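## Task

Pull the cap off the marker whose cap is green, while the second marker keeps its cap fully seated. Every marker and cap has to finish resting on the desk, the robot must release everything and back away, and the robot must not topple or be left leaning. Nothing may count as done if only the robot's grip holds it in place.

## Robot and tools

Robot: a wheeled cart (0.53 m wide, spanning x = -0.35 to 0.07 m in the base frame) with a pan/tilt head camera and two arms, left_arm and right_arm. Each arm has a vertical pan axis at x = -0.060, y = +0.155 (left) or -0.155 m (right). The shoulder sits 0.03 m outward from that axis and 0.89 m high; upper arm 0.116, forearm 0.135, hand 0.162 m. The fixed-jaw tip reaches about 0.44 m from its pan axis at most and cannot get below about 0.55 m above the floor. The base drives straight or turns in place only; it has no sideways motion.

Frames: the base frame has its origin on the floor between the drive wheels, x forward, y left, z up; left_hand and right_hand in the state are fixed-jaw tip positions in this frame, so a held object sits toward the swinging jaw from that point. Hand axes: z along the fingers, y from swinging jaw to fixed jaw. Odometry is the base frame as it was at scene start; base_odometry integrates wheel rotation, so wheel slip looks like motion. Heading runs -3.142 to 3.142, left positive. Hand positions can be off by a few centimetres, differently per arm.

execute_actions: arguments are "actions" (a list holding one action, or empty to just read state and images) and optional "cameras" (any of head_camera, left_wrist_camera, right_wrist_camera, or all; omitted/null means all, [] means none). An action may contain "base", "joints", or both; they start at once and may finish at different times. "base" holds exactly one key: translate_m (relative drive distance in metres, forward positive, -1.4 to 1.4) or rotate_rad (relative turn in radians, counter-clockwise from above positive, -3.2 to 3.2). A base move is measured from where the base last reported itself. "joints" is a single object mapping joint names to absolute target angles in radians; only named joints get new targets, but unnamed ones may keep pushing toward earlier targets. Ranges (with done-tolerance): head_pan_rad -3.2..3.2 (0 forward, + left); head_tilt_rad -0.76..1.45 (0 level, + down); per arm, with left_arm_ or right_arm_ prefix: shoulder_pan_rad -1.919..1.919, shoulder_lift_rad -1.745..1.745, elbow_flex_rad -1.69..1.58, wrist_flex_rad -1.658..1.658, wrist_roll_rad -2.743..2.841, gripper_rad 0..1.919. Unknown keys or out-of-range values cause the whole call to be rejected with no motion.

Joint meaning: shoulder_pan 0 points left_arm to the left and right_arm to the right; positive rotates clockwise from above, so straight ahead is +1.571 (left) and -1.571 (right). With lift, elbow and wrist_flex all 0 the upper arm is up, tilted 0.24 rad outward, and forearm and fingers are horizontal; positive values bend downward, and their sum is the fingers' angle below horizontal (1.571 = pointing down, which requires the forearm no more than 0.08 rad above horizontal). wrist_roll -1.522: jaws close across the arm plane, fixed jaw on the left looking outward; 1.619: fixed jaw on the right; 0.049: jaws close within the plane, fixed jaw below (level fingers) or toward the pan axis (downward fingers). The hand body protrudes about 0.08 m on the side opposite... specifically above level fingers when the fixed jaw is left, below when right, so over furniture keep the fixed jaw left. Gripper angle to tip gap: 0 -> 0.003 m, 0.3 -> 0.026, 0.6 -> 0.049, 1 -> 0.076, 1.919 -> 0.106. Squeeze by targeting below the contact angle, up to 0.2 rad below; lower adds nothing and can trip the jaw. A holding jaw shows off_target; done means empty or barely gripping.

Stowed pose: shoulder_pan -1.75 (left) / 1.75 (right), shoulder_lift 0.05, elbow_flex 1.35, wrist_flex -1.55, wrist_roll -1.52. Stow in two steps (wrist_flex and wrist_roll first, then the rest); leaving stow, don't move wrists first, as the hand can hit or jam on the cart. Turning in place with arms stowed needs 0.44 m clear radius; turning or reversing right next to the desk can snag the cart's back and tip it.

Results: base_status and joint_status per motion: done (for base, wheels turned the commanded amount), off_target (resting short, possibly still pushing: load sag, obstruction, or tripped motor), time_out (target dropped, holds in place), not_followed (a self-collision check between an arm's links or between the arms refused those targets; gripper still moves; refused targets may be retried on later actions until replaced), limit_stop_at_motor_heat. A "joint command not followed" line often has a cause line. on_its_own lists uncommanded changes. The pictures line orders the returned images. A reported stop cancels the rest of that reply's motion calls.

Sag: loaded or far-reaching joints settle off target toward gravity; offset the next target by the previous sag. To stop a blocked joint pushing, command its current reading. A joint stuck more than about 0.30 rad off target for about 2 s trips to 20% torque; reset by waiting until it settles, then commanding 0.2 rad from the reading opposite the tripping direction (or 0.04 rad past the range end, or the end itself for a jaw). Payload roughly 0.4 kg per hand at full reach, 0.7 kg within 0.28 m of the pan axis. Long holds heat shoulder_lift motors: MOTOR HOT from 55 °C, OVER-TEMPERATURE FAULT at 70 °C stops that arm.

wait: seconds 0 to 10; commands nothing and returns state and images. zoom_image: camera name plus region [x0, y0, x1, y1] in pixels of that camera's latest full image (origin top-left, at most 504x504). finished_scene: scene number; final and irreversible, reports success.

Avoid: pushing or pulling hard (a pull on something in front tips the robot most easily), arms or hands striking or pressing each other, dropping or knocking markers or caps off the desk, and leaving anything held at the end. Camera intrinsics (644x476 images): head fy 603.392, cx 320.119, cy 238.536; left wrist f 322.68; right wrist f 441.274.

Each tool is called after "Request:" as name(argument=value, ...), one argument or row to a line, values as JSON.

## Session

Request:
execute_actions(
  actions=[],
)

Scene clock: 0.00 s.
base_odometry: x=+0.000 y=+0.000 heading=+0.000 (m, m, rad; odometry frame)
base_status: not commanded
joint_positions: head_pan_rad=-0.030 head_tilt_rad=-0.032 left_arm_shoulder_pan_rad=-1.781 left_arm_shoulder_lift_rad=+0.056 left_arm_elbow_flex_rad=+1.292 left_arm_wrist_flex_rad=-1.484 left_arm_wrist_roll_rad=-1.522 left_arm_gripper_rad=+1.920 right_arm_shoulder_pan_rad=+1.739 right_arm_shoulder_lift_rad=+0.043 right_arm_elbow_flex_rad=+1.369 right_arm_wrist_flex_rad=-1.591 right_arm_wrist_roll_rad=-1.496 right_arm_gripper_rad=+1.920
joint_status: not commanded
left_hand: x=-0.3114 y=+0.0936 z=+0.8961 quat_wxyz=(-0.079, -0.654, -0.069, +0.750) (m; base frame)
right_hand: x=-0.3055 y=-0.1211 z=+0.9008 quat_wxyz=(-0.074, +0.640, -0.046, -0.764) (m; base frame)
pictures: head_camera, left_wrist_camera, right_wrist_camera
Images, in order (width x height): head_camera 644x476, left_wrist_camera 644x476, right_wrist_camera 644x476.

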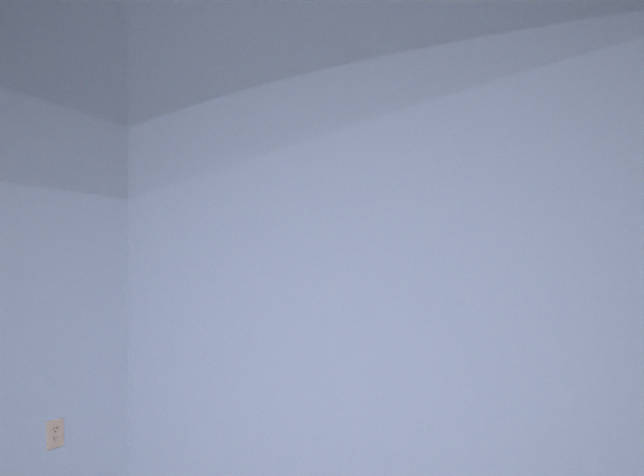

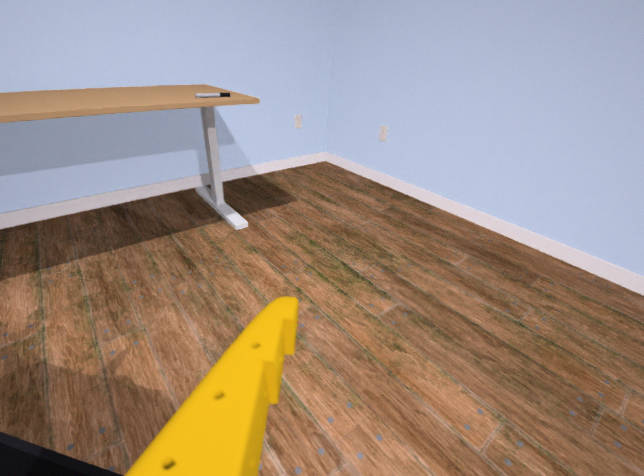

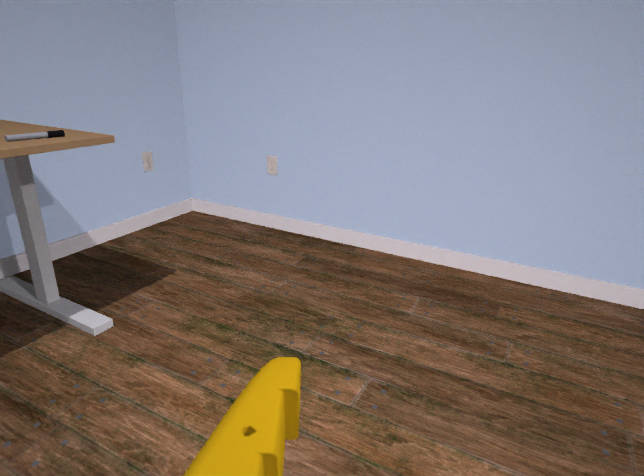

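Request:
execute_actions(
  actions=[
    {"joints":{"head_pan_rad":-2.4,"head_tilt_rad":0.4}},
  ],
  cameras=["head_camera"],
)

Scene clock: 2.60 s.
base_odometry: x=+0.000 y=+0.000 heading=+0.000 (m, m, rad; odometry frame)
base_status: not commanded
joint_positions: head_pan_rad=-2.390 head_tilt_rad=+0.393 left_arm_shoulder_pan_rad=-1.781 left_arm_shoulder_lift_rad=+0.056 left_arm_elbow_flex_rad=+1.292 left_arm_wrist_flex_rad=-1.484 left_arm_wrist_roll_rad=-1.522 left_arm_gripper_rad=+1.920 right_arm_shoulder_pan_rad=+1.739 right_arm_shoulder_lift_rad=+0.043 right_arm_elbow_flex_rad=+1.369 right_arm_wrist_flex_rad=-1.591 right_arm_wrist_roll_rad=-1.496 right_arm_gripper_rad=+1.920
joint_status: all done
left_hand: x=-0.3114 y=+0.0936 z=+0.8961 quat_wxyz=(-0.079, -0.654, -0.069, +0.750) (m; base frame)
right_hand: x=-0.3055 y=-0.1211 z=+0.9008 quat_wxyz=(-0.074, +0.640, -0.046, -0.764) (m; base frame)
pictures: head_camera
Images, in order (width x height): head_camera 644x476.

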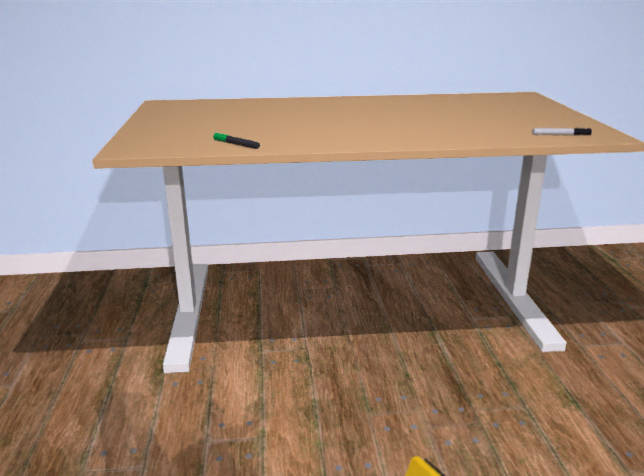

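Request:
execute_actions(
  actions=[
    {"base":{"rotate_rad":-2.29},"joints":{"head_pan_rad":0,"head_tilt_rad":0.4}},
  ],
  cameras=["head_camera"],
)

Request:
execute_actions(
  actions=[
    {"base":{"translate_m":0.8},"joints":{"head_tilt_rad":0.6}},
  ],
  cameras=["head_camera"],
)

Scene clock: 7.60 s.
base_odometry: x=-0.001 y=+0.000 heading=-2.289 (m, m, rad; odometry frame)
base_status: done
joint_positions: head_pan_rad=-0.010 head_tilt_rad=+0.394 left_arm_shoulder_pan_rad=-1.781 left_arm_shoulder_lift_rad=+0.056 left_arm_elbow_flex_rad=+1.292 left_arm_wrist_flex_rad=-1.484 left_arm_wrist_roll_rad=-1.522 left_arm_gripper_rad=+1.920 right_arm_shoulder_pan_rad=+1.739 right_arm_shoulder_lift_rad=+0.043 right_arm_elbow_flex_rad=+1.369 right_arm_wrist_flex_rad=-1.591 right_arm_wrist_roll_rad=-1.496 right_arm_gripper_rad=+1.920
joint_status: all done
left_hand: x=-0.3114 y=+0.0936 z=+0.8961 quat_wxyz=(-0.079, -0.654, -0.069, +0.750) (m; base frame)
right_hand: x=-0.3055 y=-0.1211 z=+0.9008 quat_wxyz=(-0.074, +0.640, -0.046, -0.764) (m; base frame)
pictures: head_camera
Images, in order (width x height): head_camera 644x476.

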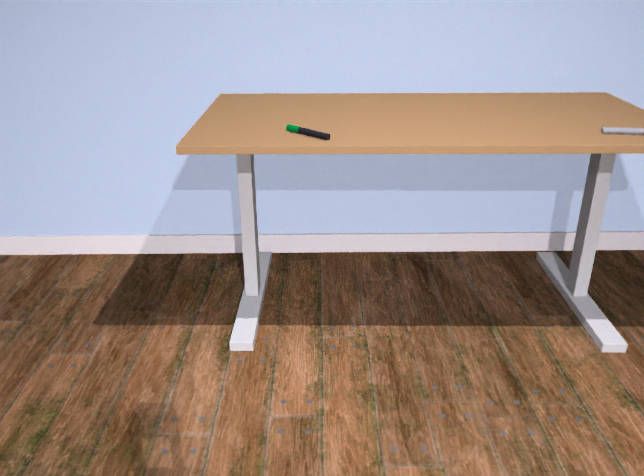

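Scene clock: 12.43 s.
base_odometry: x=-0.528 y=-0.601 heading=-2.291 (m, m, rad; odometry frame)
base_status: done
joint_positions: head_pan_rad=-0.010 head_tilt_rad=+0.594 left_arm_shoulder_pan_rad=-1.781 left_arm_shoulder_lift_rad=+0.056 left_arm_elbow_flex_rad=+1.292 left_arm_wrist_flex_rad=-1.484 left_arm_wrist_roll_rad=-1.522 left_arm_gripper_rad=+1.920 right_arm_shoulder_pan_rad=+1.739 right_arm_shoulder_lift_rad=+0.043 right_arm_elbow_flex_rad=+1.369 right_arm_wrist_flex_rad=-1.591 right_arm_wrist_roll_rad=-1.496 right_arm_gripper_rad=+1.920
joint_status: all done
left_hand: x=-0.3114 y=+0.0936 z=+0.8961 quat_wxyz=(-0.079, -0.654, -0.069, +0.750) (m; base frame)
right_hand: x=-0.3055 y=-0.1211 z=+0.9008 quat_wxyz=(-0.074, +0.640, -0.046, -0.764) (m; base frame)
pictures: head_camera
Images, in order (width x height): head_camera 644x476.

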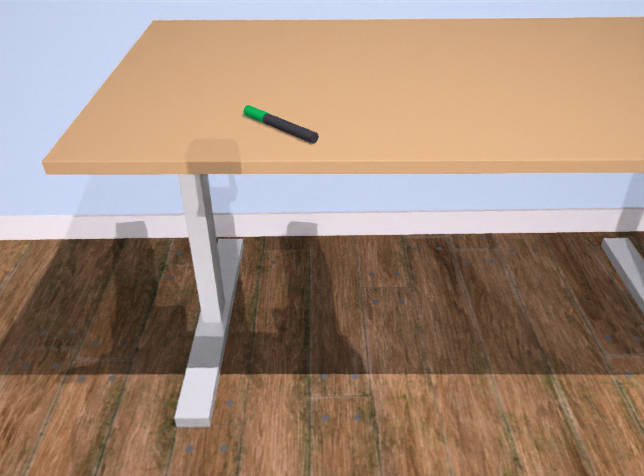

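Request:
execute_actions(
  actions=[
    {"base":{"translate_m":0.3},"joints":{"head_tilt_rad":0.8,"left_arm_shoulder_pan_rad":1.4,"left_arm_shoulder_lift_rad":-0.1,"left_arm_elbow_flex_rad":0.3,"right_arm_shoulder_pan_rad":-1.4,"right_arm_shoulder_lift_rad":-0.1,"right_arm_elbow_flex_rad":0.3}},
  ],
  cameras=["head_camera"],
)

Scene clock: 18.30 s.
base_odometry: x=-0.727 y=-0.827 heading=-2.292 (m, m, rad; odometry frame)
base_status: done
joint_positions: head_pan_rad=-0.010 head_tilt_rad=+0.795 left_arm_shoulder_pan_rad=+1.390 left_arm_shoulder_lift_rad=-0.061 left_arm_elbow_flex_rad=+0.331 left_arm_wrist_flex_rad=-1.484 left_arm_wrist_roll_rad=-1.522 left_arm_gripper_rad=+1.920 right_arm_shoulder_pan_rad=-1.393 right_arm_shoulder_lift_rad=-0.067 right_arm_elbow_flex_rad=+0.339 right_arm_wrist_flex_rad=-1.591 right_arm_wrist_roll_rad=-1.496 right_arm_gripper_rad=+1.920
joint_status: all done
left_hand: x=+0.1740 y=+0.2056 z=+1.1273 quat_wxyz=(+0.980, -0.016, +0.177, +0.089) (m; base frame)
right_hand: x=+0.1604 y=-0.1867 z=+1.1324 quat_wxyz=(+0.987, +0.010, +0.125, -0.101) (m; base frame)
pictures: head_camera
Images, in order (width x height): head_camera 644x476.

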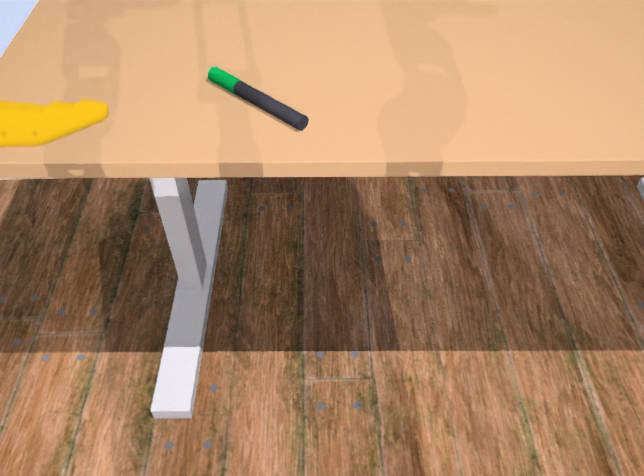

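Request:
execute_actions(
  actions=[
    {"base":{"translate_m":0.22},"joints":{"head_tilt_rad":1.1,"left_arm_shoulder_pan_rad":1.7,"left_arm_wrist_flex_rad":1.0,"left_arm_wrist_roll_rad":-0.6,"left_arm_gripper_rad":0.8,"left_arm_elbow_flex_rad":0.1,"right_arm_elbow_flex_rad":0.1,"right_arm_wrist_flex_rad":1.0,"right_arm_wrist_roll_rad":2.83,"right_arm_gripper_rad":0.8}},
  ],
)

Scene clock: 25.43 s.
base_odometry: x=-0.872 y=-0.992 heading=-2.289 (m, m, rad; odometry frame)
base_status: done
joint_positions: head_pan_rad=-0.010 head_tilt_rad=+1.095 left_arm_shoulder_pan_rad=+1.691 left_arm_shoulder_lift_rad=-0.061 left_arm_elbow_flex_rad=+0.133 left_arm_wrist_flex_rad=+0.992 left_arm_wrist_roll_rad=-0.608 left_arm_gripper_rad=+0.811 right_arm_shoulder_pan_rad=-1.393 right_arm_shoulder_lift_rad=-0.069 right_arm_elbow_flex_rad=+0.141 right_arm_wrist_flex_rad=+0.992 right_arm_wrist_roll_rad=+2.820 right_arm_gripper_rad=+0.808
joint_status: all done
left_hand: x=+0.1974 y=+0.1285 z=+0.8599 quat_wxyz=(+0.218, -0.374, +0.893, -0.124) (m; base frame)
right_hand: x=+0.2051 y=-0.2054 z=+0.8669 quat_wxyz=(-0.159, -0.844, -0.474, -0.193) (m; base frame)
pictures: head_camera, left_wrist_camera, right_wrist_camera
Images, in order (width x height): head_camera 644x476, left_wrist_camera 644x476, right_wrist_camera 644x476.

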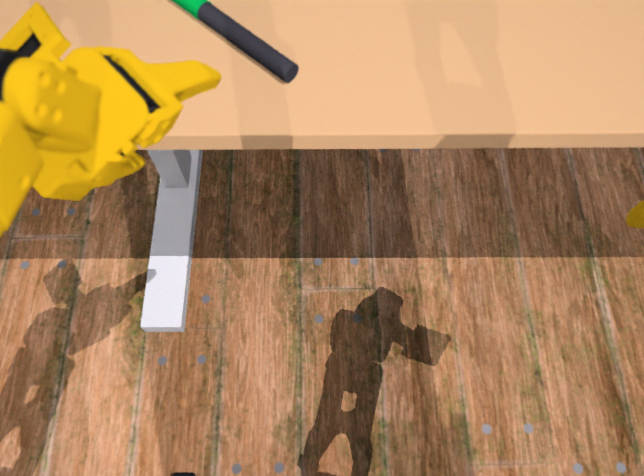

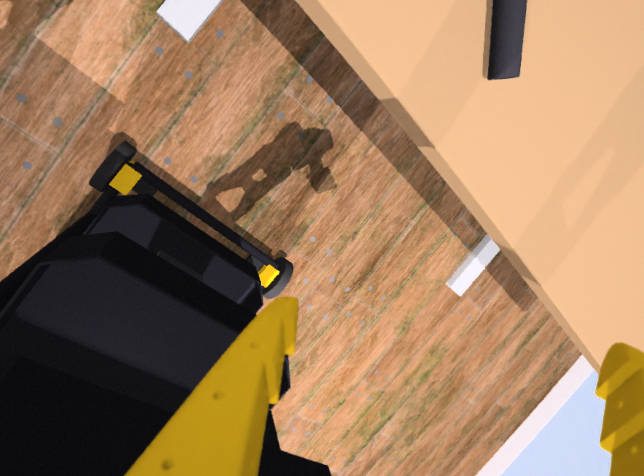

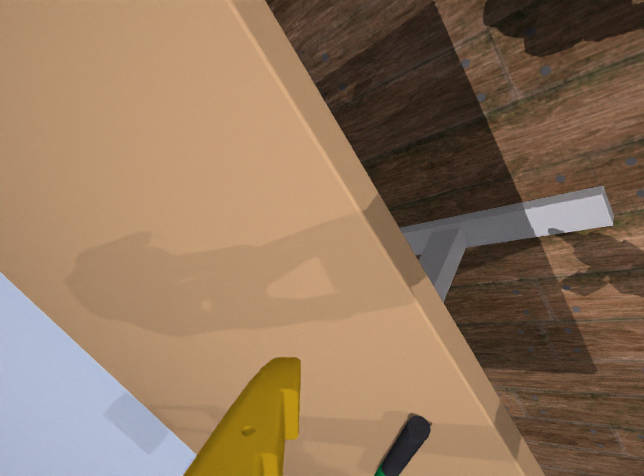

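Request:
execute_actions(
  actions=[
    {"base":{"translate_m":0.21},"joints":{"left_arm_wrist_flex_rad":1.3,"left_arm_shoulder_pan_rad":1.68}},
  ],
)

Scene clock: 28.63 s.
base_odometry: x=-1.010 y=-1.151 heading=-2.287 (m, m, rad; odometry frame)
base_status: done
joint_positions: head_pan_rad=-0.010 head_tilt_rad=+1.095 left_arm_shoulder_pan_rad=+1.689 left_arm_shoulder_lift_rad=-0.061 left_arm_elbow_flex_rad=+0.130 left_arm_wrist_flex_rad=+1.292 left_arm_wrist_roll_rad=-0.608 left_arm_gripper_rad=+0.811 right_arm_shoulder_pan_rad=-1.395 right_arm_shoulder_lift_rad=-0.069 right_arm_elbow_flex_rad=+0.141 right_arm_wrist_flex_rad=+0.992 right_arm_wrist_roll_rad=+2.820 right_arm_gripper_rad=+0.808
joint_status: all done
left_hand: x=+0.1525 y=+0.1342 z=+0.8455 quat_wxyz=(+0.091, -0.385, +0.917, -0.051) (m; base frame)
right_hand: x=+0.2052 y=-0.2050 z=+0.8669 quat_wxyz=(-0.159, -0.844, -0.475, -0.193) (m; base frame)
pictures: head_camera, left_wrist_camera, right_wrist_camera
Images, in order (width x height): head_camera 644x476, left_wrist_camera 644x476, right_wrist_camera 644x476.

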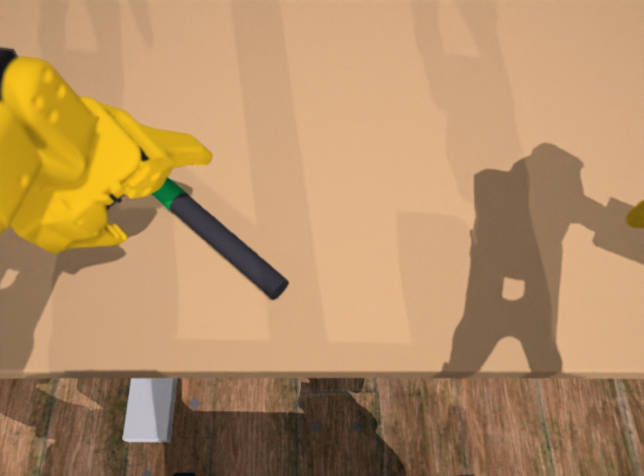

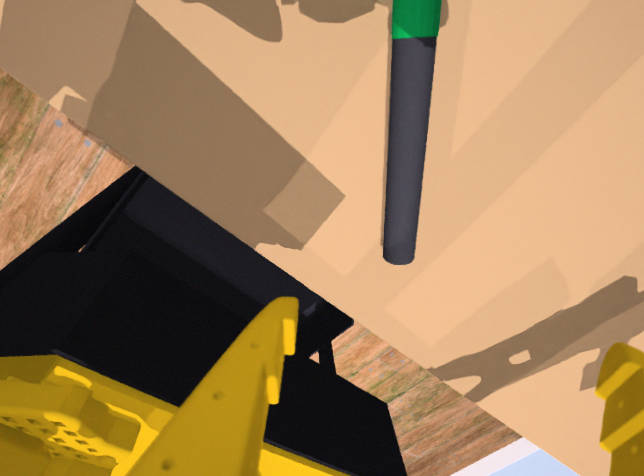

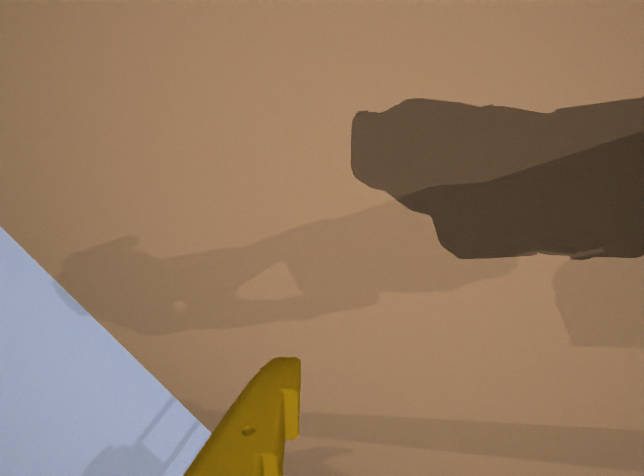

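Request:
execute_actions(
  actions=[
    {"joints":{"left_arm_shoulder_pan_rad":1.59,"left_arm_shoulder_lift_rad":0.6,"left_arm_elbow_flex_rad":-0.62,"left_arm_wrist_flex_rad":1.37,"left_arm_wrist_roll_rad":-0.66,"left_arm_gripper_rad":0.6,"head_pan_rad":0.2}},
  ],
  cameras=["head_camera","left_wrist_camera"],
)

Scene clock: 31.17 s.
base_odometry: x=-1.010 y=-1.151 heading=-2.287 (m, m, rad; odometry frame)
base_status: not commanded
joint_positions: head_pan_rad=+0.190 head_tilt_rad=+1.095 left_arm_shoulder_pan_rad=+1.600 left_arm_shoulder_lift_rad=+0.620 left_arm_elbow_flex_rad=-0.591 left_arm_wrist_flex_rad=+1.360 left_arm_wrist_roll_rad=-0.653 left_arm_gripper_rad=+0.611 right_arm_shoulder_pan_rad=-1.395 right_arm_shoulder_lift_rad=-0.069 right_arm_elbow_flex_rad=+0.141 right_arm_wrist_flex_rad=+0.992 right_arm_wrist_roll_rad=+2.820 right_arm_gripper_rad=+0.808
joint_status: all done
left_hand: x=+0.2165 y=+0.1516 z=+0.8115 quat_wxyz=(+0.081, -0.406, +0.909, -0.039) (m; base frame)
right_hand: x=+0.2052 y=-0.2050 z=+0.8669 quat_wxyz=(-0.159, -0.844, -0.475, -0.193) (m; base frame)
pictures: head_camera, left_wrist_camera
Images, in order (width x height): head_camera 644x476, left_wrist_camera 644x476.

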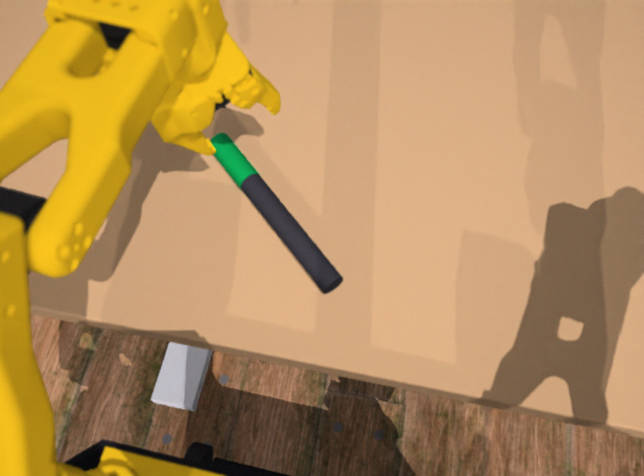

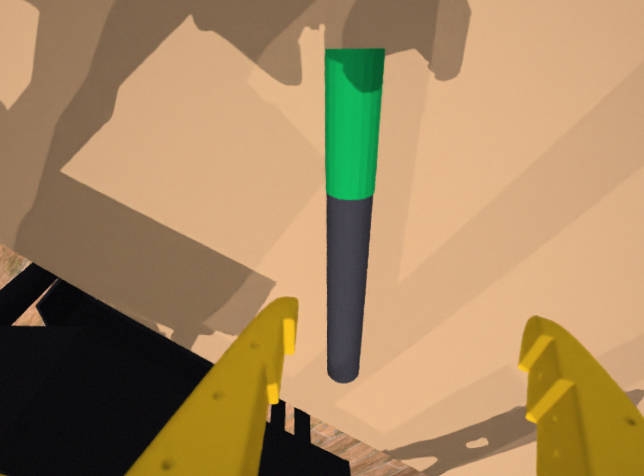

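Request:
execute_actions(
  actions=[
    {"joints":{"left_arm_shoulder_lift_rad":0.685,"left_arm_elbow_flex_rad":-0.43,"left_arm_wrist_flex_rad":1.105}},
  ],
  cameras=["head_camera","left_wrist_camera"],
)

Scene clock: 32.60 s.
base_odometry: x=-1.010 y=-1.151 heading=-2.287 (m, m, rad; odometry frame)
base_status: not commanded
joint_positions: head_pan_rad=+0.190 head_tilt_rad=+1.095 left_arm_shoulder_pan_rad=+1.600 left_arm_shoulder_lift_rad=+0.709 left_arm_elbow_flex_rad=-0.425 left_arm_wrist_flex_rad=+1.118 left_arm_wrist_roll_rad=-0.653 left_arm_gripper_rad=+0.611 right_arm_shoulder_pan_rad=-1.395 right_arm_shoulder_lift_rad=-0.069 right_arm_elbow_flex_rad=+0.141 right_arm_wrist_flex_rad=+0.992 right_arm_wrist_roll_rad=+2.820 right_arm_gripper_rad=+0.808
joint_status: all done
left_hand: x=+0.2168 y=+0.1516 z=+0.7690 quat_wxyz=(+0.076, -0.406, +0.910, -0.037) (m; base frame)
right_hand: x=+0.2052 y=-0.2050 z=+0.8669 quat_wxyz=(-0.159, -0.844, -0.475, -0.193) (m; base frame)
pictures: head_camera, left_wrist_camera
Images, in order (width x height): head_camera 644x476, left_wrist_camera 644x476.

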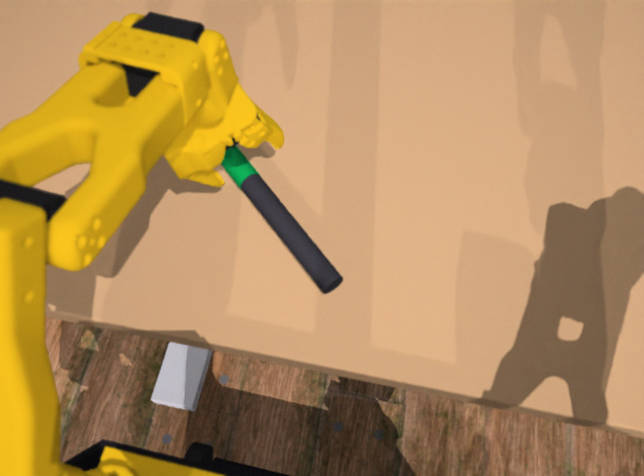

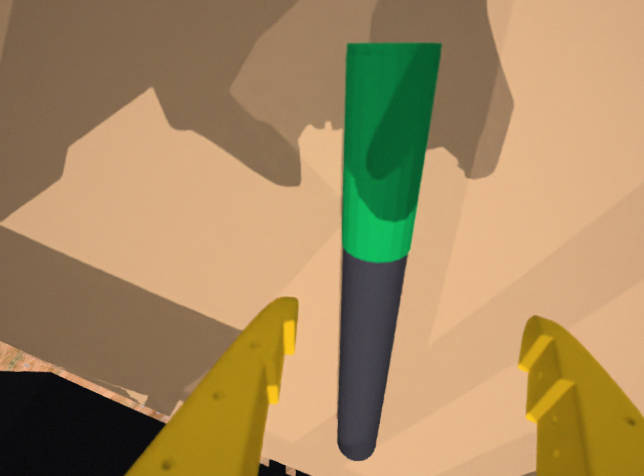

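Request:
execute_actions(
  actions=[
    {"joints":{"left_arm_shoulder_pan_rad":1.55,"left_arm_shoulder_lift_rad":0.905,"left_arm_elbow_flex_rad":-0.70,"left_arm_wrist_flex_rad":1.075,"left_arm_wrist_roll_rad":-0.70}},
  ],
  cameras=["head_camera","left_wrist_camera"],
)

Scene clock: 34.63 s.
base_odometry: x=-1.010 y=-1.151 heading=-2.287 (m, m, rad; odometry frame)
base_status: not commanded
joint_positions: head_pan_rad=+0.190 head_tilt_rad=+1.095 left_arm_shoulder_pan_rad=+1.559 left_arm_shoulder_lift_rad=+0.929 left_arm_elbow_flex_rad=-0.670 left_arm_wrist_flex_rad=+1.087 left_arm_wrist_roll_rad=-0.691 left_arm_gripper_rad=+0.611 right_arm_shoulder_pan_rad=-1.395 right_arm_shoulder_lift_rad=-0.069 right_arm_elbow_flex_rad=+0.141 right_arm_wrist_flex_rad=+0.992 right_arm_wrist_roll_rad=+2.820 right_arm_gripper_rad=+0.808
joint_status: all done
left_hand: x=+0.2391 y=+0.1635 z=+0.7517 quat_wxyz=(+0.103, -0.407, +0.907, -0.045) (m; base frame)
right_hand: x=+0.2052 y=-0.2050 z=+0.8669 quat_wxyz=(-0.159, -0.844, -0.475, -0.193) (m; base frame)
pictures: head_camera, left_wrist_camera
Images, in order (width x height): head_camera 644x476, left_wrist_camera 644x476.

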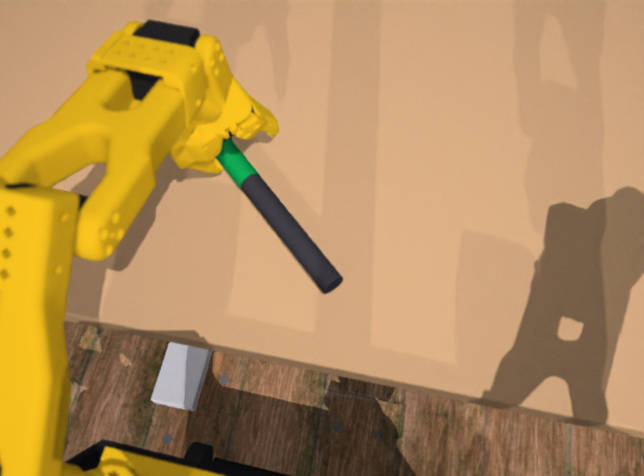

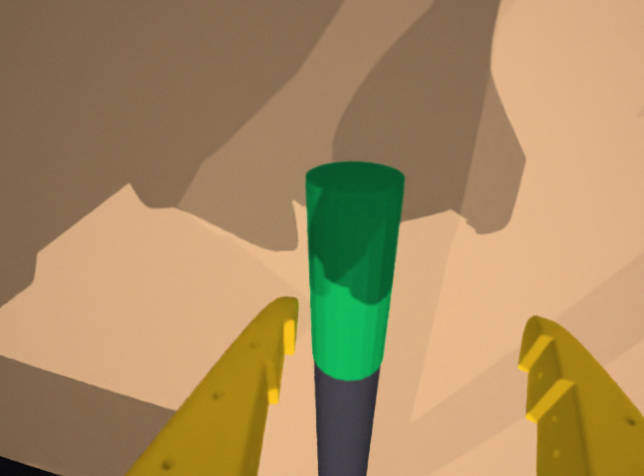

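Request:
execute_actions(
  actions=[
    {"joints":{"left_arm_shoulder_lift_rad":0.945,"left_arm_wrist_flex_rad":1.055}},
  ],
  cameras=["left_wrist_camera"],
)

Scene clock: 35.53 s.
base_odometry: x=-1.010 y=-1.151 heading=-2.287 (m, m, rad; odometry frame)
base_status: not commanded
joint_positions: head_pan_rad=+0.190 head_tilt_rad=+1.095 left_arm_shoulder_pan_rad=+1.559 left_arm_shoulder_lift_rad=+0.970 left_arm_elbow_flex_rad=-0.672 left_arm_wrist_flex_rad=+1.068 left_arm_wrist_roll_rad=-0.691 left_arm_gripper_rad=+0.611 right_arm_shoulder_pan_rad=-1.395 right_arm_shoulder_lift_rad=-0.069 right_arm_elbow_flex_rad=+0.141 right_arm_wrist_flex_rad=+0.992 right_arm_wrist_roll_rad=+2.820 right_arm_gripper_rad=+0.808
joint_status: all done
left_hand: x=+0.2361 y=+0.1635 z=+0.7414 quat_wxyz=(+0.093, -0.407, +0.908, -0.041) (m; base frame)
right_hand: x=+0.2052 y=-0.2050 z=+0.8669 quat_wxyz=(-0.159, -0.844, -0.475, -0.193) (m; base frame)
pictures: left_wrist_camera
Images, in order (width x height): left_wrist_camera 644x476.

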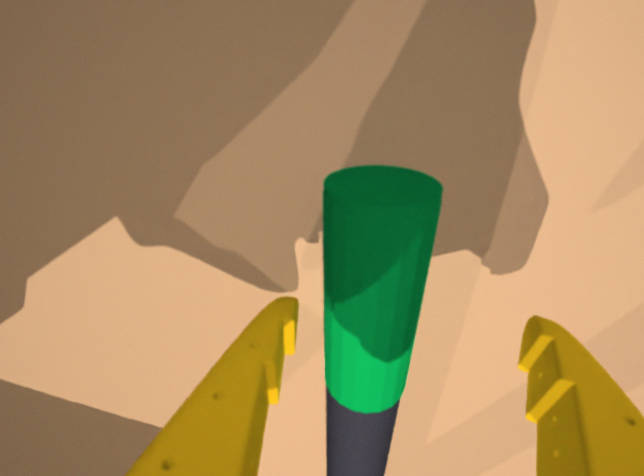

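Request:
execute_actions(
  actions=[
    {"joints":{"left_arm_gripper_rad":0.04}},
  ],
  cameras=["head_camera","left_wrist_camera"],
)

Scene clock: 36.57 s.
base_odometry: x=-1.010 y=-1.151 heading=-2.287 (m, m, rad; odometry frame)
base_status: not commanded
joint_positions: head_pan_rad=+0.190 head_tilt_rad=+1.095 left_arm_shoulder_pan_rad=+1.559 left_arm_shoulder_lift_rad=+0.970 left_arm_elbow_flex_rad=-0.672 left_arm_wrist_flex_rad=+1.068 left_arm_wrist_roll_rad=-0.691 left_arm_gripper_rad=+0.215 right_arm_shoulder_pan_rad=-1.395 right_arm_shoulder_lift_rad=-0.069 right_arm_elbow_flex_rad=+0.141 right_arm_wrist_flex_rad=+0.992 right_arm_wrist_roll_rad=+2.820 right_arm_gripper_rad=+0.808
joint_status: left_arm_gripper_rad off_target (ended at +0.215, target +0.040)
left_hand: x=+0.2361 y=+0.1635 z=+0.7414 quat_wxyz=(+0.093, -0.407, +0.908, -0.041) (m; base frame)
right_hand: x=+0.2052 y=-0.2050 z=+0.8669 quat_wxyz=(-0.159, -0.844, -0.475, -0.193) (m; base frame)
pictures: head_camera, left_wrist_camera
Images, in order (width x height): head_camera 644x476, left_wrist_camera 644x476.

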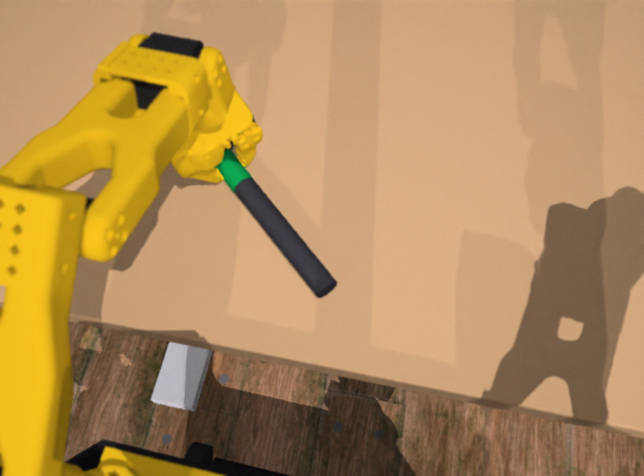

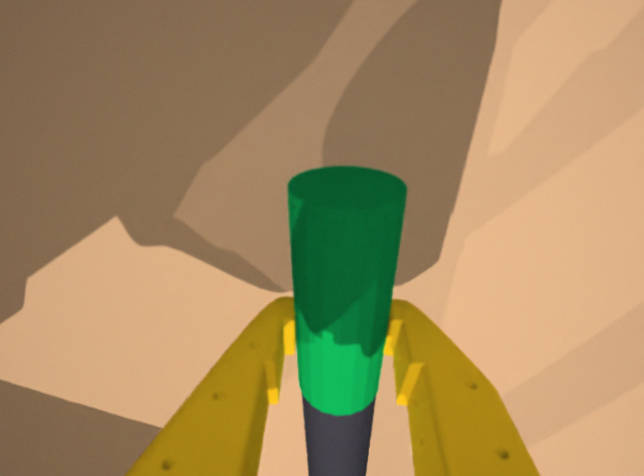

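Request:
execute_actions(
  actions=[
    {"joints":{"left_arm_shoulder_lift_rad":0.87,"left_arm_wrist_flex_rad":1.12,"head_pan_rad":0.0,"head_tilt_rad":1.0}},
  ],
  cameras=[],
)

Request:
execute_actions(
  actions=[
    {"joints":{"left_arm_shoulder_pan_rad":1.915,"left_arm_wrist_roll_rad":0.40}},
  ],
)

Scene clock: 38.80 s.
base_odometry: x=-1.010 y=-1.151 heading=-2.287 (m, m, rad; odometry frame)
base_status: not commanded
joint_positions: head_pan_rad=+0.010 head_tilt_rad=+1.015 left_arm_shoulder_pan_rad=+1.559 left_arm_shoulder_lift_rad=+0.938 left_arm_elbow_flex_rad=-0.672 left_arm_wrist_flex_rad=+1.110 left_arm_wrist_roll_rad=-0.691 left_arm_gripper_rad=+0.215 right_arm_shoulder_pan_rad=-1.395 right_arm_shoulder_lift_rad=-0.069 right_arm_elbow_flex_rad=+0.141 right_arm_wrist_flex_rad=+0.992 right_arm_wrist_roll_rad=+2.820 right_arm_gripper_rad=+0.808
joint_status: all done
left_hand: x=+0.2344 y=+0.1635 z=+0.7489 quat_wxyz=(+0.089, -0.407, +0.908, -0.039) (m; base frame)
right_hand: x=+0.2052 y=-0.2050 z=+0.8669 quat_wxyz=(-0.159, -0.844, -0.475, -0.193) (m; base frame)
pictures: none
No camera images: the call's "cameras" was empty. Leave "cameras" out to get every camera's image.

Scene clock: 40.40 s.
base_odometry: x=-1.010 y=-1.151 heading=-2.287 (m, m, rad; odometry frame)
base_status: not commanded
joint_positions: head_pan_rad=+0.010 head_tilt_rad=+1.015 left_arm_shoulder_pan_rad=+1.881 left_arm_shoulder_lift_rad=+0.938 left_arm_elbow_flex_rad=-0.672 left_arm_wrist_flex_rad=+1.110 left_arm_wrist_roll_rad=+0.392 left_arm_gripper_rad=+0.215 right_arm_shoulder_pan_rad=-1.395 right_arm_shoulder_lift_rad=-0.069 right_arm_elbow_flex_rad=+0.141 right_arm_wrist_flex_rad=+0.992 right_arm_wrist_roll_rad=+2.820 right_arm_gripper_rad=+0.808
joint_status: left_arm_shoulder_pan_rad off_target (ended at +1.881, target +1.915); the others done
joint sent to its limit — the command would take left_arm_shoulder_pan_rad past its upper limit, so that joint was sent only as far as its limit.
left_hand: x=+0.2182 y=+0.0626 z=+0.7486 quat_wxyz=(+0.043, -0.715, +0.692, -0.087) (m; base frame)
right_hand: x=+0.2052 y=-0.2050 z=+0.8669 quat_wxyz=(-0.159, -0.844, -0.475, -0.193) (m; base frame)
pictures: head_camera, left_wrist_camera, right_wrist_camera
Images, in order (width x height): head_camera 644x476, left_wrist_camera 644x476, right_wrist_camera 644x476.

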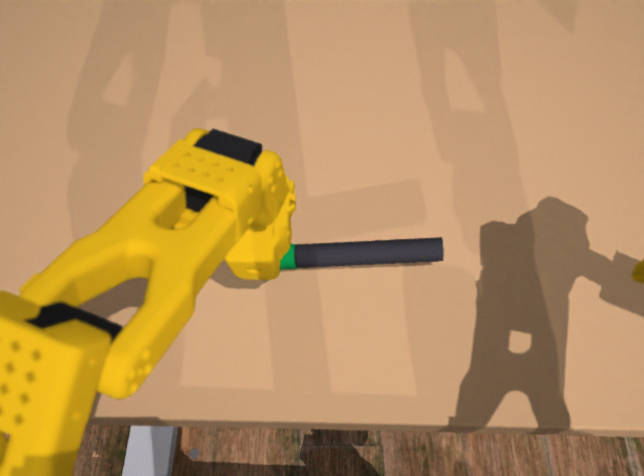

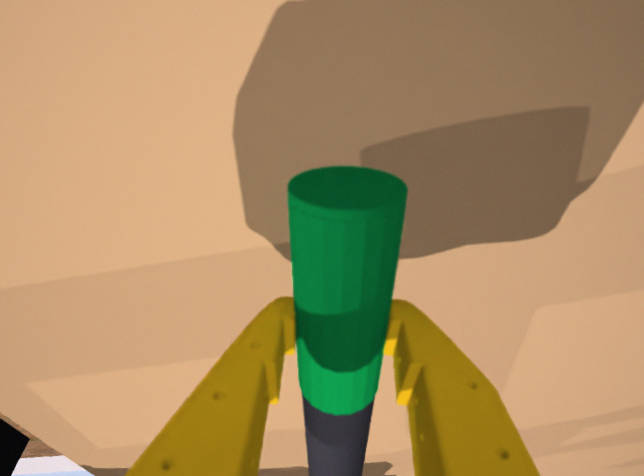

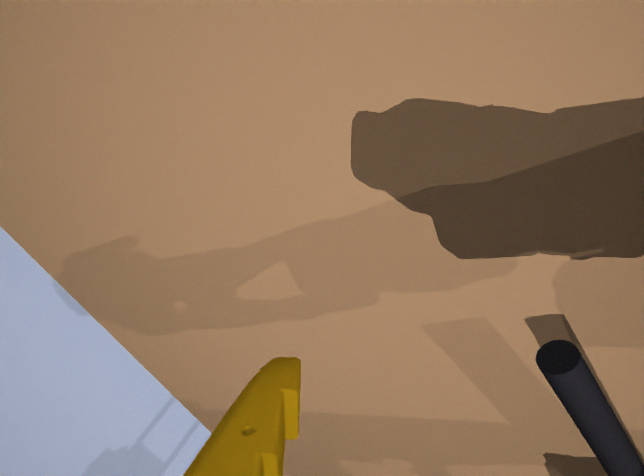

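Request:
execute_actions(
  actions=[
    {"joints":{"left_arm_shoulder_pan_rad":1.885,"right_arm_shoulder_pan_rad":-1.88,"right_arm_shoulder_lift_rad":0.78,"right_arm_elbow_flex_rad":-0.90,"right_arm_wrist_flex_rad":1.42,"right_arm_gripper_rad":0.6}},
  ],
  cameras=["head_camera","right_wrist_camera"],
)

Scene clock: 42.77 s.
base_odometry: x=-1.010 y=-1.151 heading=-2.287 (m, m, rad; odometry frame)
base_status: not commanded
joint_positions: head_pan_rad=+0.010 head_tilt_rad=+1.015 left_arm_shoulder_pan_rad=+1.881 left_arm_shoulder_lift_rad=+0.938 left_arm_elbow_flex_rad=-0.672 left_arm_wrist_flex_rad=+1.110 left_arm_wrist_roll_rad=+0.392 left_arm_gripper_rad=+0.215 right_arm_shoulder_pan_rad=-1.873 right_arm_shoulder_lift_rad=+0.803 right_arm_elbow_flex_rad=-0.861 right_arm_wrist_flex_rad=+1.410 right_arm_wrist_roll_rad=+2.820 right_arm_gripper_rad=+0.608
joint_status: all done
left_hand: x=+0.2182 y=+0.0626 z=+0.7486 quat_wxyz=(+0.043, -0.715, +0.692, -0.087) (m; base frame)
right_hand: x=+0.2343 y=-0.0661 z=+0.8101 quat_wxyz=(-0.048, -0.726, -0.679, -0.099) (m; base frame)
pictures: head_camera, right_wrist_camera
Images, in order (width x height): head_camera 644x476, right_wrist_camera 644x476.

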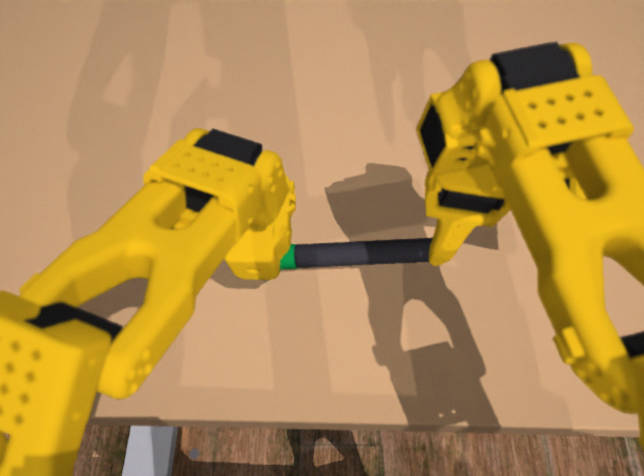

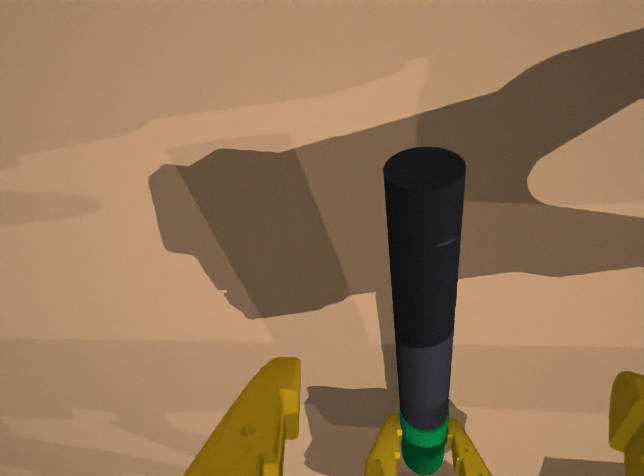

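Request:
execute_actions(
  actions=[
    {"joints":{"right_arm_shoulder_pan_rad":-1.915,"right_arm_elbow_flex_rad":-0.62,"right_arm_wrist_flex_rad":1.15}},
  ],
  cameras=["head_camera","right_wrist_camera"],
)

Scene clock: 44.47 s.
base_odometry: x=-1.010 y=-1.151 heading=-2.287 (m, m, rad; odometry frame)
base_status: not commanded
joint_positions: head_pan_rad=+0.010 head_tilt_rad=+1.015 left_arm_shoulder_pan_rad=+1.881 left_arm_shoulder_lift_rad=+0.938 left_arm_elbow_flex_rad=-0.672 left_arm_wrist_flex_rad=+1.110 left_arm_wrist_roll_rad=+0.392 left_arm_gripper_rad=+0.215 right_arm_shoulder_pan_rad=-1.909 right_arm_shoulder_lift_rad=+0.804 right_arm_elbow_flex_rad=-0.617 right_arm_wrist_flex_rad=+1.163 right_arm_wrist_roll_rad=+2.820 right_arm_gripper_rad=+0.608
joint_status: all done
left_hand: x=+0.2182 y=+0.0626 z=+0.7486 quat_wxyz=(+0.043, -0.715, +0.692, -0.087) (m; base frame)
right_hand: x=+0.2304 y=-0.0559 z=+0.7769 quat_wxyz=(-0.046, -0.714, -0.691, -0.100) (m; base frame)
pictures: head_camera, right_wrist_camera
Images, in order (width x height): head_camera 644x476, right_wrist_camera 644x476.

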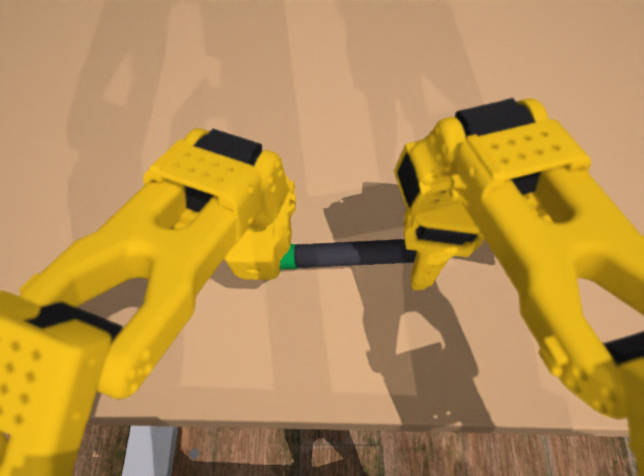

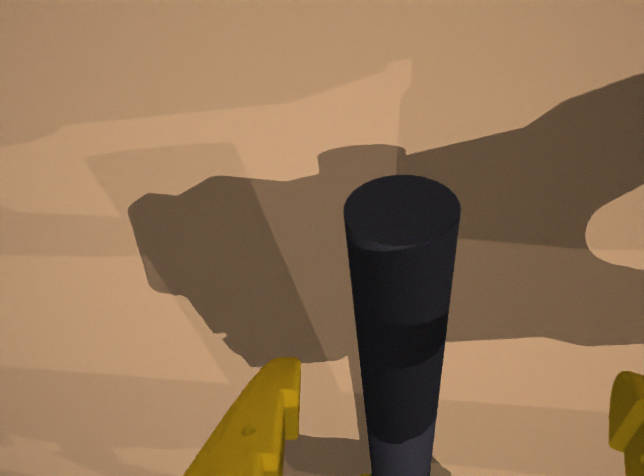

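Request:
execute_actions(
  actions=[
    {"joints":{"right_arm_elbow_flex_rad":-0.45,"right_arm_wrist_flex_rad":0.98}},
  ],
  cameras=["head_camera","right_wrist_camera"],
)

Scene clock: 45.73 s.
base_odometry: x=-1.010 y=-1.151 heading=-2.287 (m, m, rad; odometry frame)
base_status: not commanded
joint_positions: head_pan_rad=+0.010 head_tilt_rad=+1.015 left_arm_shoulder_pan_rad=+1.881 left_arm_shoulder_lift_rad=+0.938 left_arm_elbow_flex_rad=-0.672 left_arm_wrist_flex_rad=+1.110 left_arm_wrist_roll_rad=+0.392 left_arm_gripper_rad=+0.215 right_arm_shoulder_pan_rad=-1.909 right_arm_shoulder_lift_rad=+0.804 right_arm_elbow_flex_rad=-0.450 right_arm_wrist_flex_rad=+0.992 right_arm_wrist_roll_rad=+2.820 right_arm_gripper_rad=+0.608
joint_status: all done
left_hand: x=+0.2182 y=+0.0626 z=+0.7486 quat_wxyz=(+0.043, -0.715, +0.692, -0.087) (m; base frame)
right_hand: x=+0.2260 y=-0.0575 z=+0.7551 quat_wxyz=(-0.047, -0.714, -0.691, -0.102) (m; base frame)
pictures: head_camera, right_wrist_camera
Images, in order (width x height): head_camera 644x476, right_wrist_camera 644x476.

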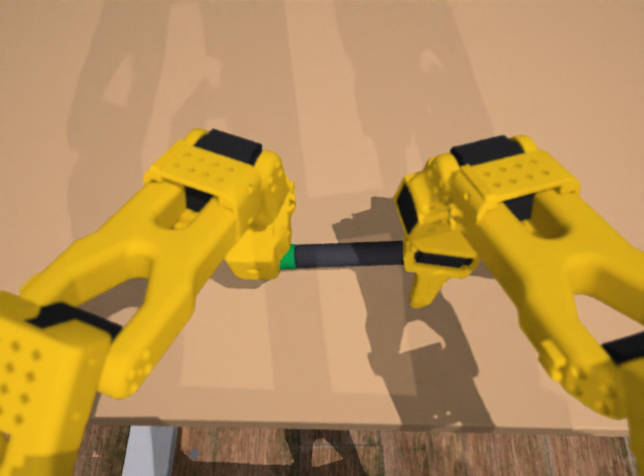

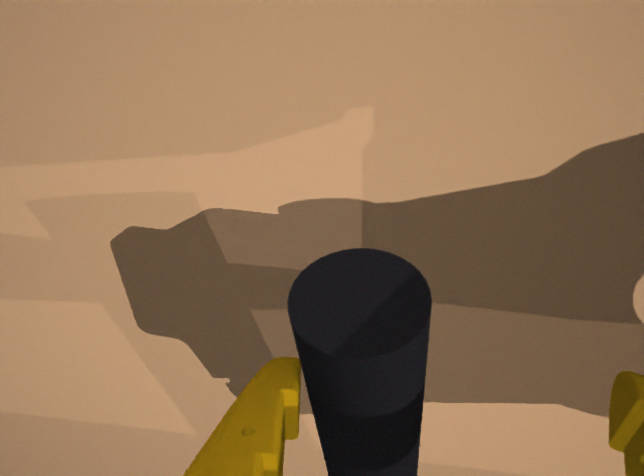

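Request:
execute_actions(
  actions=[
    {"joints":{"right_arm_shoulder_lift_rad":0.815,"right_arm_wrist_flex_rad":0.95}},
  ],
  cameras=["right_wrist_camera"],
)

Request:
execute_actions(
  actions=[
    {"joints":{"right_arm_gripper_rad":0.01,"left_arm_gripper_rad":0.02}},
  ],
)

Scene clock: 47.83 s.
base_odometry: x=-1.010 y=-1.151 heading=-2.287 (m, m, rad; odometry frame)
base_status: not commanded
joint_positions: head_pan_rad=+0.010 head_tilt_rad=+1.015 left_arm_shoulder_pan_rad=+1.881 left_arm_shoulder_lift_rad=+0.938 left_arm_elbow_flex_rad=-0.672 left_arm_wrist_flex_rad=+1.111 left_arm_wrist_roll_rad=+0.392 left_arm_gripper_rad=+0.215 right_arm_shoulder_pan_rad=-1.909 right_arm_shoulder_lift_rad=+0.835 right_arm_elbow_flex_rad=-0.450 right_arm_wrist_flex_rad=+0.963 right_arm_wrist_roll_rad=+2.820 right_arm_gripper_rad=+0.608
joint_status: all done
left_hand: x=+0.2180 y=+0.0627 z=+0.7486 quat_wxyz=(+0.043, -0.715, +0.692, -0.087) (m; base frame)
right_hand: x=+0.2261 y=-0.0574 z=+0.7480 quat_wxyz=(-0.046, -0.714, -0.691, -0.101) (m; base frame)
pictures: right_wrist_camera
Images, in order (width x height): right_wrist_camera 644x476.

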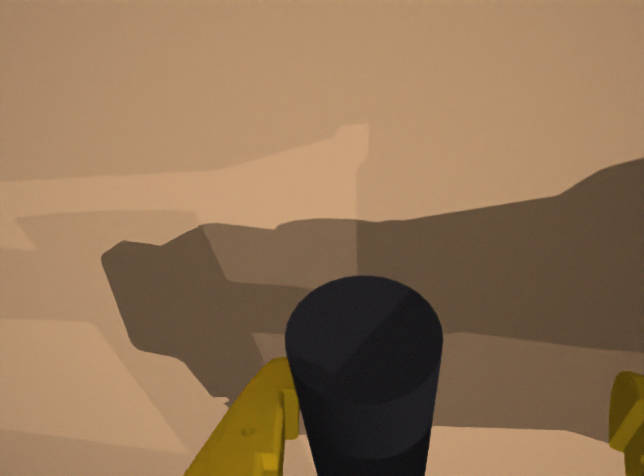

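Scene clock: 48.67 s.
base_odometry: x=-1.010 y=-1.151 heading=-2.287 (m, m, rad; odometry frame)
base_status: not commanded
joint_positions: head_pan_rad=+0.010 head_tilt_rad=+1.015 left_arm_shoulder_pan_rad=+1.881 left_arm_shoulder_lift_rad=+0.936 left_arm_elbow_flex_rad=-0.673 left_arm_wrist_flex_rad=+1.111 left_arm_wrist_roll_rad=+0.392 left_arm_gripper_rad=+0.215 right_arm_shoulder_pan_rad=-1.910 right_arm_shoulder_lift_rad=+0.838 right_arm_elbow_flex_rad=-0.448 right_arm_wrist_flex_rad=+0.963 right_arm_wrist_roll_rad=+2.822 right_arm_gripper_rad=+0.206
joint_status: left_arm_gripper_rad off_target (ended at +0.215, target +0.020); right_arm_gripper_rad off_target (ended at +0.206, target +0.010)
left_hand: x=+0.2184 y=+0.0625 z=+0.7492 quat_wxyz=(+0.043, -0.715, +0.692, -0.088) (m; base frame)
right_hand: x=+0.2253 y=-0.0572 z=+0.7469 quat_wxyz=(-0.045, -0.713, -0.693, -0.099) (m; base frame)
pictures: head_camera, left_wrist_camera, right_wrist_camera
Images, in order (width x height): head_camera 644x476, left_wrist_camera 644x476, right_wrist_camera 644x476.

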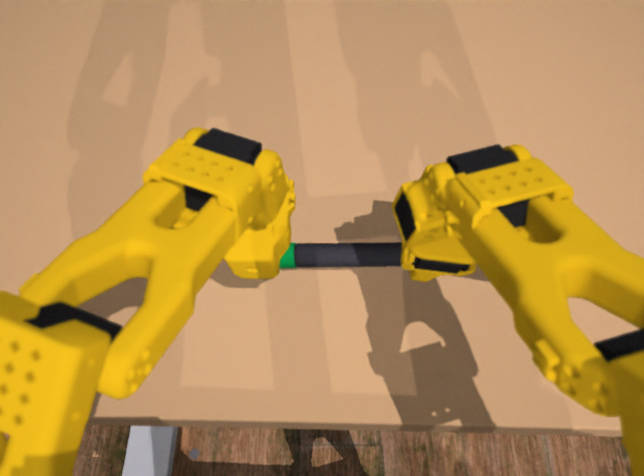

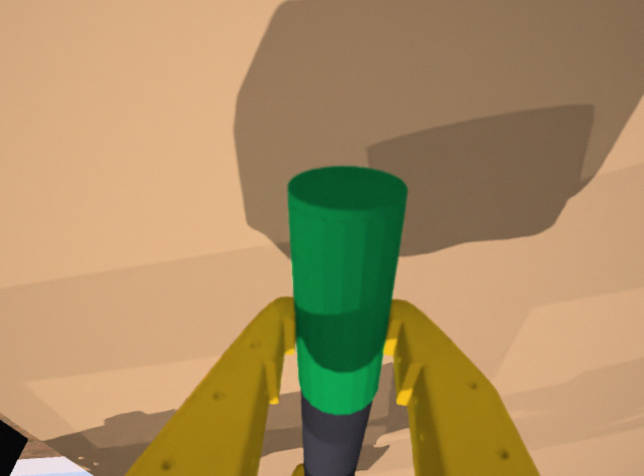

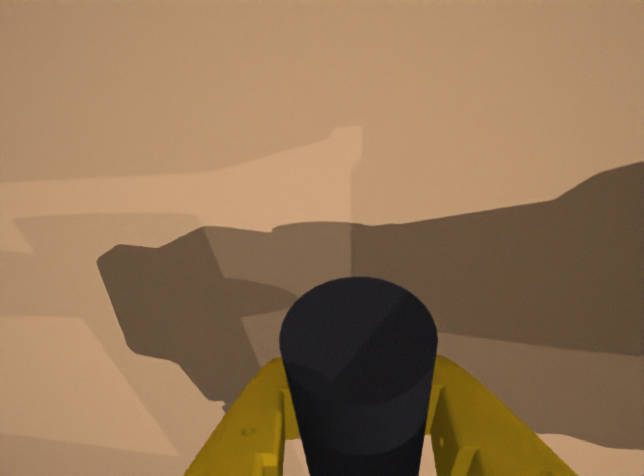

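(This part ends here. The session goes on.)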